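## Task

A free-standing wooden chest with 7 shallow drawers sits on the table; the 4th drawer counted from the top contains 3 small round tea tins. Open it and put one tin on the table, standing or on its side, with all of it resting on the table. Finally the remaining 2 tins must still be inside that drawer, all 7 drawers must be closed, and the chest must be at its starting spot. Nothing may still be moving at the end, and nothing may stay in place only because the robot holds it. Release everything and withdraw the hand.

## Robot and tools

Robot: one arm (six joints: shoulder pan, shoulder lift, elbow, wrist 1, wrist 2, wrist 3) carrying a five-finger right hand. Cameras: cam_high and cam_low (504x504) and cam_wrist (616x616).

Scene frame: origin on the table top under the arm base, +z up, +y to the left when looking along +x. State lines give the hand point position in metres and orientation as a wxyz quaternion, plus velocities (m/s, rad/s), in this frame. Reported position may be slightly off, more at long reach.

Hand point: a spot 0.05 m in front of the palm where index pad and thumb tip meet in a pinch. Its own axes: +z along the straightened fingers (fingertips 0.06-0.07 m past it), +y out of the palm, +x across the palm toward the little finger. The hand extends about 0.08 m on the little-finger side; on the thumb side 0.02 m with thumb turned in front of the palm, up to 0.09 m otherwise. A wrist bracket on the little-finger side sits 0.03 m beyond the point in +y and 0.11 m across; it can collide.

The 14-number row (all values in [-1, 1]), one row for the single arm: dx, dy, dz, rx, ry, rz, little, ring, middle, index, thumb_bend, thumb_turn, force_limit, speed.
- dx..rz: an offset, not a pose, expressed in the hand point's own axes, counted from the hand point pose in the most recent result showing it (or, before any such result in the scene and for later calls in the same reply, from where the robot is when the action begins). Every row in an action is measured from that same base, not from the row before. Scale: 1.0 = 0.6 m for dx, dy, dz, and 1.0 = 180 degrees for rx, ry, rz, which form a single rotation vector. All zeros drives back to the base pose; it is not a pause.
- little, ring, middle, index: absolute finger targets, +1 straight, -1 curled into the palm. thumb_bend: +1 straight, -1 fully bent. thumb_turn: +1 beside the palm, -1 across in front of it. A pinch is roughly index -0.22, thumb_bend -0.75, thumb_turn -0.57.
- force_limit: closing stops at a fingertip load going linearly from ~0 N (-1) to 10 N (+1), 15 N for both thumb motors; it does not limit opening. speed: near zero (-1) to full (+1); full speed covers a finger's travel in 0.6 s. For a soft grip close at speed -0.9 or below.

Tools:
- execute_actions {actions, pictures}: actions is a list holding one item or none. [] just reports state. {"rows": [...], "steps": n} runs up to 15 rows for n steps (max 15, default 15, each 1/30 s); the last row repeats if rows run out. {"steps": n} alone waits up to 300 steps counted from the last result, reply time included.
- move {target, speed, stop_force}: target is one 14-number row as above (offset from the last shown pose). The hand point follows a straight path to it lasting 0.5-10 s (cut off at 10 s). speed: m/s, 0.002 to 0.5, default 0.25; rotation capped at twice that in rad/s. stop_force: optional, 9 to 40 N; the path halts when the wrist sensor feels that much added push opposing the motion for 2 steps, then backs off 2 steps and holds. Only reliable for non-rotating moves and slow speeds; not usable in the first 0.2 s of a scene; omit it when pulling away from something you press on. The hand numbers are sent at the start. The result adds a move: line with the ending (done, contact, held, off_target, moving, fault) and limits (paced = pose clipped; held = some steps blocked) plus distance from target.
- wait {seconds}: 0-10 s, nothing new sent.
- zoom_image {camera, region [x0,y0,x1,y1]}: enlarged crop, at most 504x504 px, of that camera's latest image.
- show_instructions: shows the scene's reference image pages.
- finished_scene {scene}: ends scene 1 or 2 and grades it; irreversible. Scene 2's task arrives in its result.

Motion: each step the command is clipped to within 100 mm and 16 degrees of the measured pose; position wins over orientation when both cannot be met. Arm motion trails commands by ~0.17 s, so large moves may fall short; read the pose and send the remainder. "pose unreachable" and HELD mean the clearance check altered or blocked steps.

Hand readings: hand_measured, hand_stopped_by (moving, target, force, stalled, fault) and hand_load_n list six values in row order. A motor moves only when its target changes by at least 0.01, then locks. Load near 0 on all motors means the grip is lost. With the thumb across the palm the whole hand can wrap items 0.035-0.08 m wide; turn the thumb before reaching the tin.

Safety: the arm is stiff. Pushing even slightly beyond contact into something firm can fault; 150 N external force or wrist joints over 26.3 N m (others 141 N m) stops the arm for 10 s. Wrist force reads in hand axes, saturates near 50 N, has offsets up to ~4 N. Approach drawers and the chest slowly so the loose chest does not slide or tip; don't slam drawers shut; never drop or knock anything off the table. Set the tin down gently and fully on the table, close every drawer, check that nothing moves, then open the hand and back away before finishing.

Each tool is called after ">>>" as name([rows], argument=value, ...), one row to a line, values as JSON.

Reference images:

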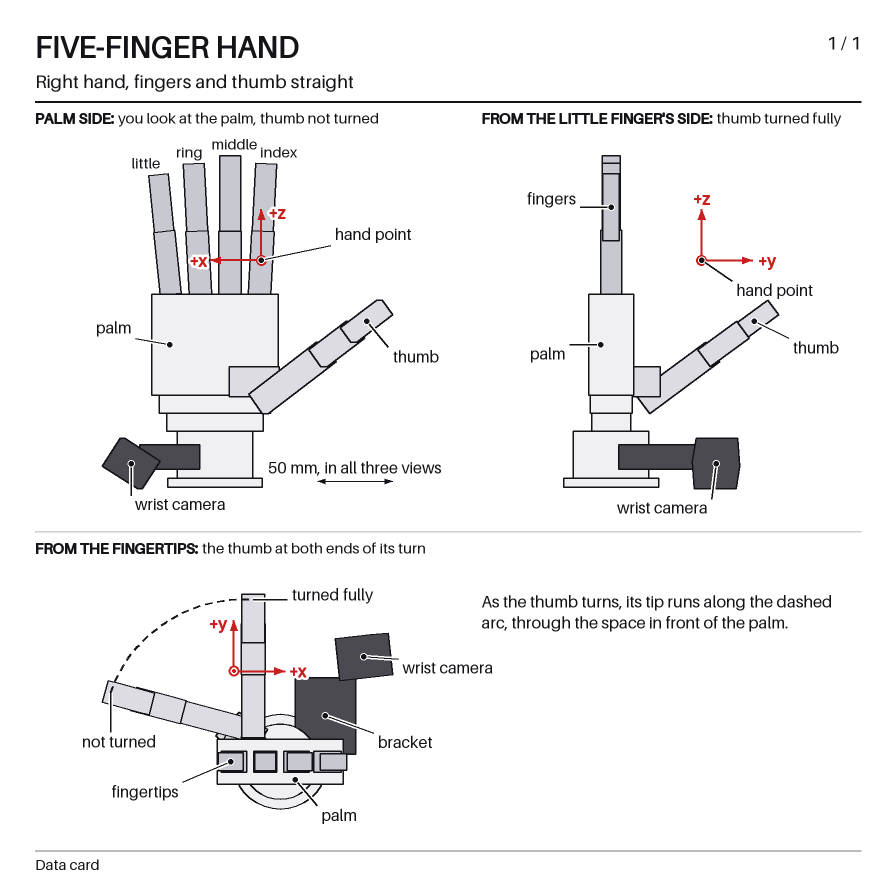

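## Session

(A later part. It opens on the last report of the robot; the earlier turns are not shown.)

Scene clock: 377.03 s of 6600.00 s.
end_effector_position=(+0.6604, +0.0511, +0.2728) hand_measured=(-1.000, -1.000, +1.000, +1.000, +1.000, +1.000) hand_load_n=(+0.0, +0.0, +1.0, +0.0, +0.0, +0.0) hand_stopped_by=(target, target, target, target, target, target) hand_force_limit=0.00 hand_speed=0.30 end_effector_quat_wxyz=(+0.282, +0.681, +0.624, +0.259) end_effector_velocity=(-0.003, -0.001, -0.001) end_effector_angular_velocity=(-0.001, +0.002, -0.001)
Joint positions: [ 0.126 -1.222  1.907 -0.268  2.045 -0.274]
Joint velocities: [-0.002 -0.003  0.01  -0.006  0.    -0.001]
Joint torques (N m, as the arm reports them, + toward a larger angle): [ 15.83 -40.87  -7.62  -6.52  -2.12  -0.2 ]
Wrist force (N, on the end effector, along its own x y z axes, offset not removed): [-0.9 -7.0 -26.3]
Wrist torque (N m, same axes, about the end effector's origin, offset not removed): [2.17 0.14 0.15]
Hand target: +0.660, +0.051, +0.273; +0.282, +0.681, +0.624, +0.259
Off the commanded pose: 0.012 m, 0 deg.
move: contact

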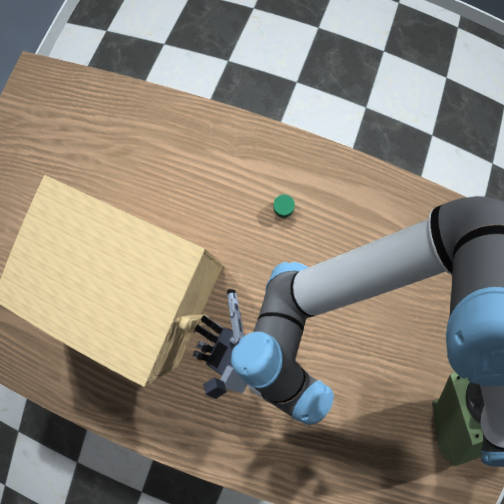

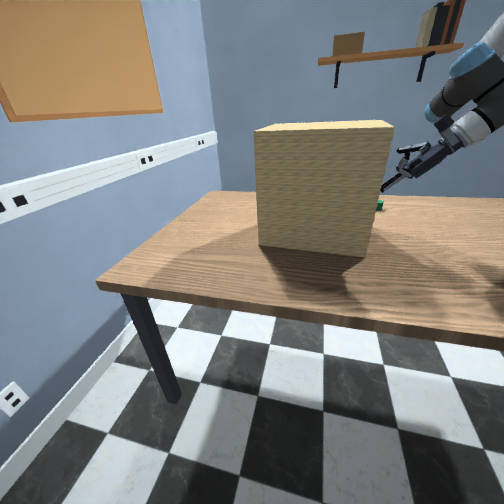

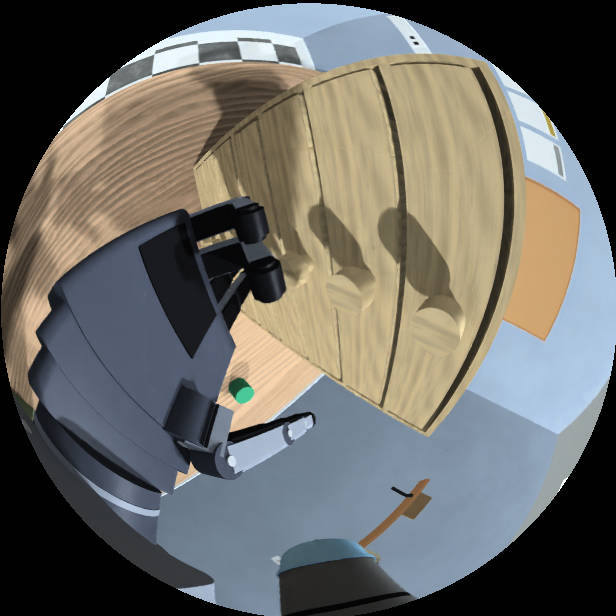

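Firm contact reached. Backing off and clearing to inspect.

>>> move(target=[0,-0.25,-0.2,0,0,0,-1,-1,1,1,1,1,0,0.3], speed=0.15)

>>> zoom_image(camera="cam_high", region=[130,230,290,390])

>>> zoom_image(camera="cam_wrist", region=[200,60,520,380])

>>> zoom_image(camera="cam_low", region=[300,110,450,260])

Scene clock: 380.40 s of 6600.00 s.
end_effector_position=(+0.4705, +0.0678, +0.2514) hand_measured=(-1.000, -1.000, +1.000, +1.000, +1.000, +1.000) hand_load_n=(+0.0, +0.0, +0.0, +0.0, +0.0, +0.0) hand_stopped_by=(target, target, target, target, target, target) hand_force_limit=0.00 hand_speed=0.30 end_effector_quat_wxyz=(+0.282, +0.681, +0.624, +0.259) end_effector_velocity=(-0.002, -0.000, -0.000) end_effector_angular_velocity=(-0.000, -0.000, -0.001)
Joint positions: [ 0.204 -1.332  2.401 -0.634  2.116 -0.237]
Joint velocities: [ 0.    -0.     0.005 -0.006  0.001  0.   ]
Joint torques (N m, as the arm reports them, + toward a larger angle): [ 25.4  -32.57   9.96  -2.     2.18   1.8 ]
Wrist force (N, on the end effector, along its own x y z axes, offset not removed): [1.5 0.7 2.3]
Wrist torque (N m, same axes, about the end effector's origin, offset not removed): [-0.09 -0.03 0.42]
Hand target: +0.470, +0.068, +0.251; +0.282, +0.681, +0.624, +0.259
Off the commanded pose: 0.000 m, 0 deg.
move: done

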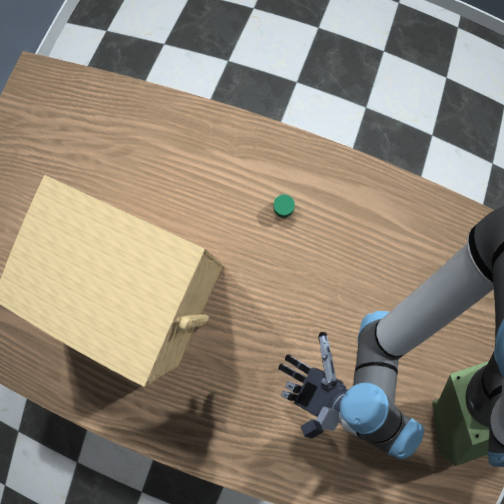

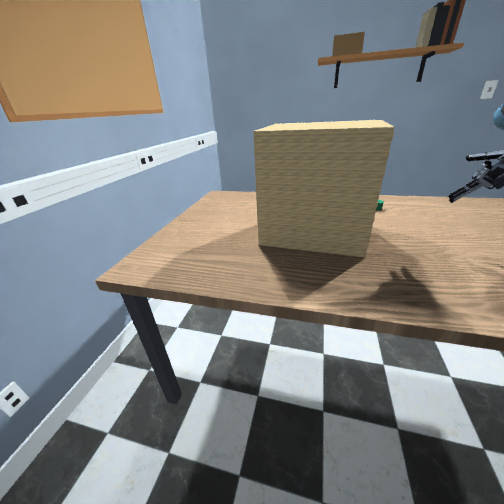

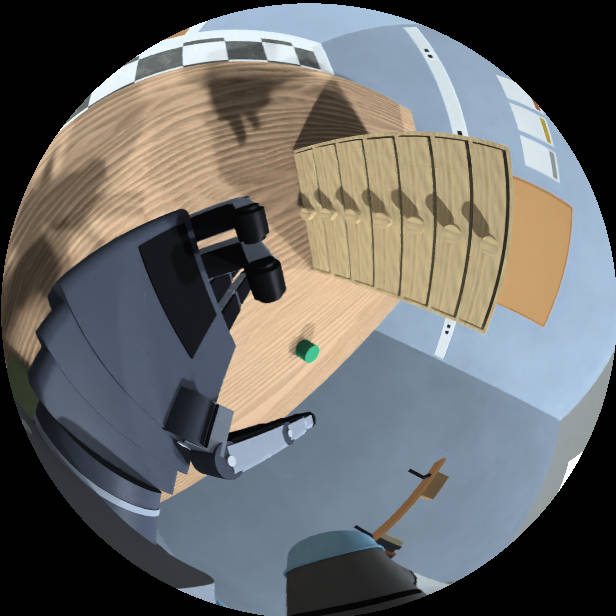

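Region (130, 230, 290, 390) of cam_high's 504x504 image, scaled by 3.150, with more detail than that image has.

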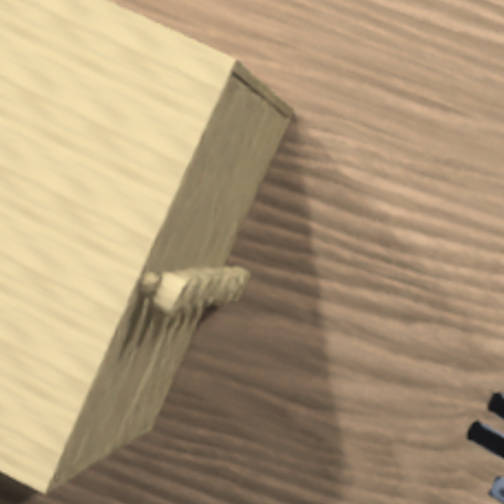

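Region (200, 60, 520, 380) of cam_wrist's 616x616 image, scaled by 1.575, with more detail than that image has.

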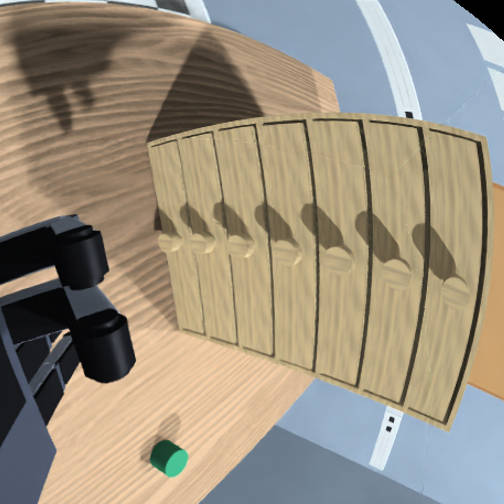

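Region (300, 110, 450, 260) of cam_low's 504x504 image, scaled by 3.360, with more detail than that image has.

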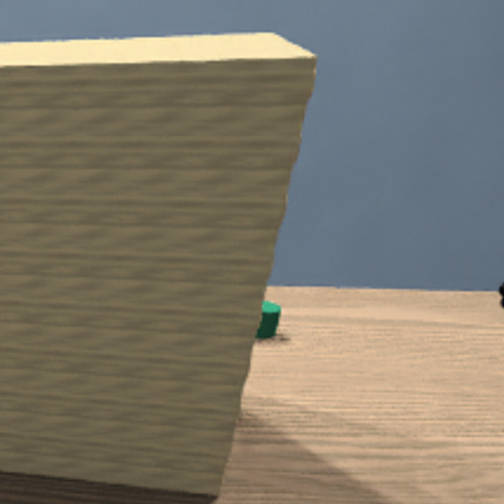

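>>> finished_scene(scene=1)

The scene is finished: the task was done.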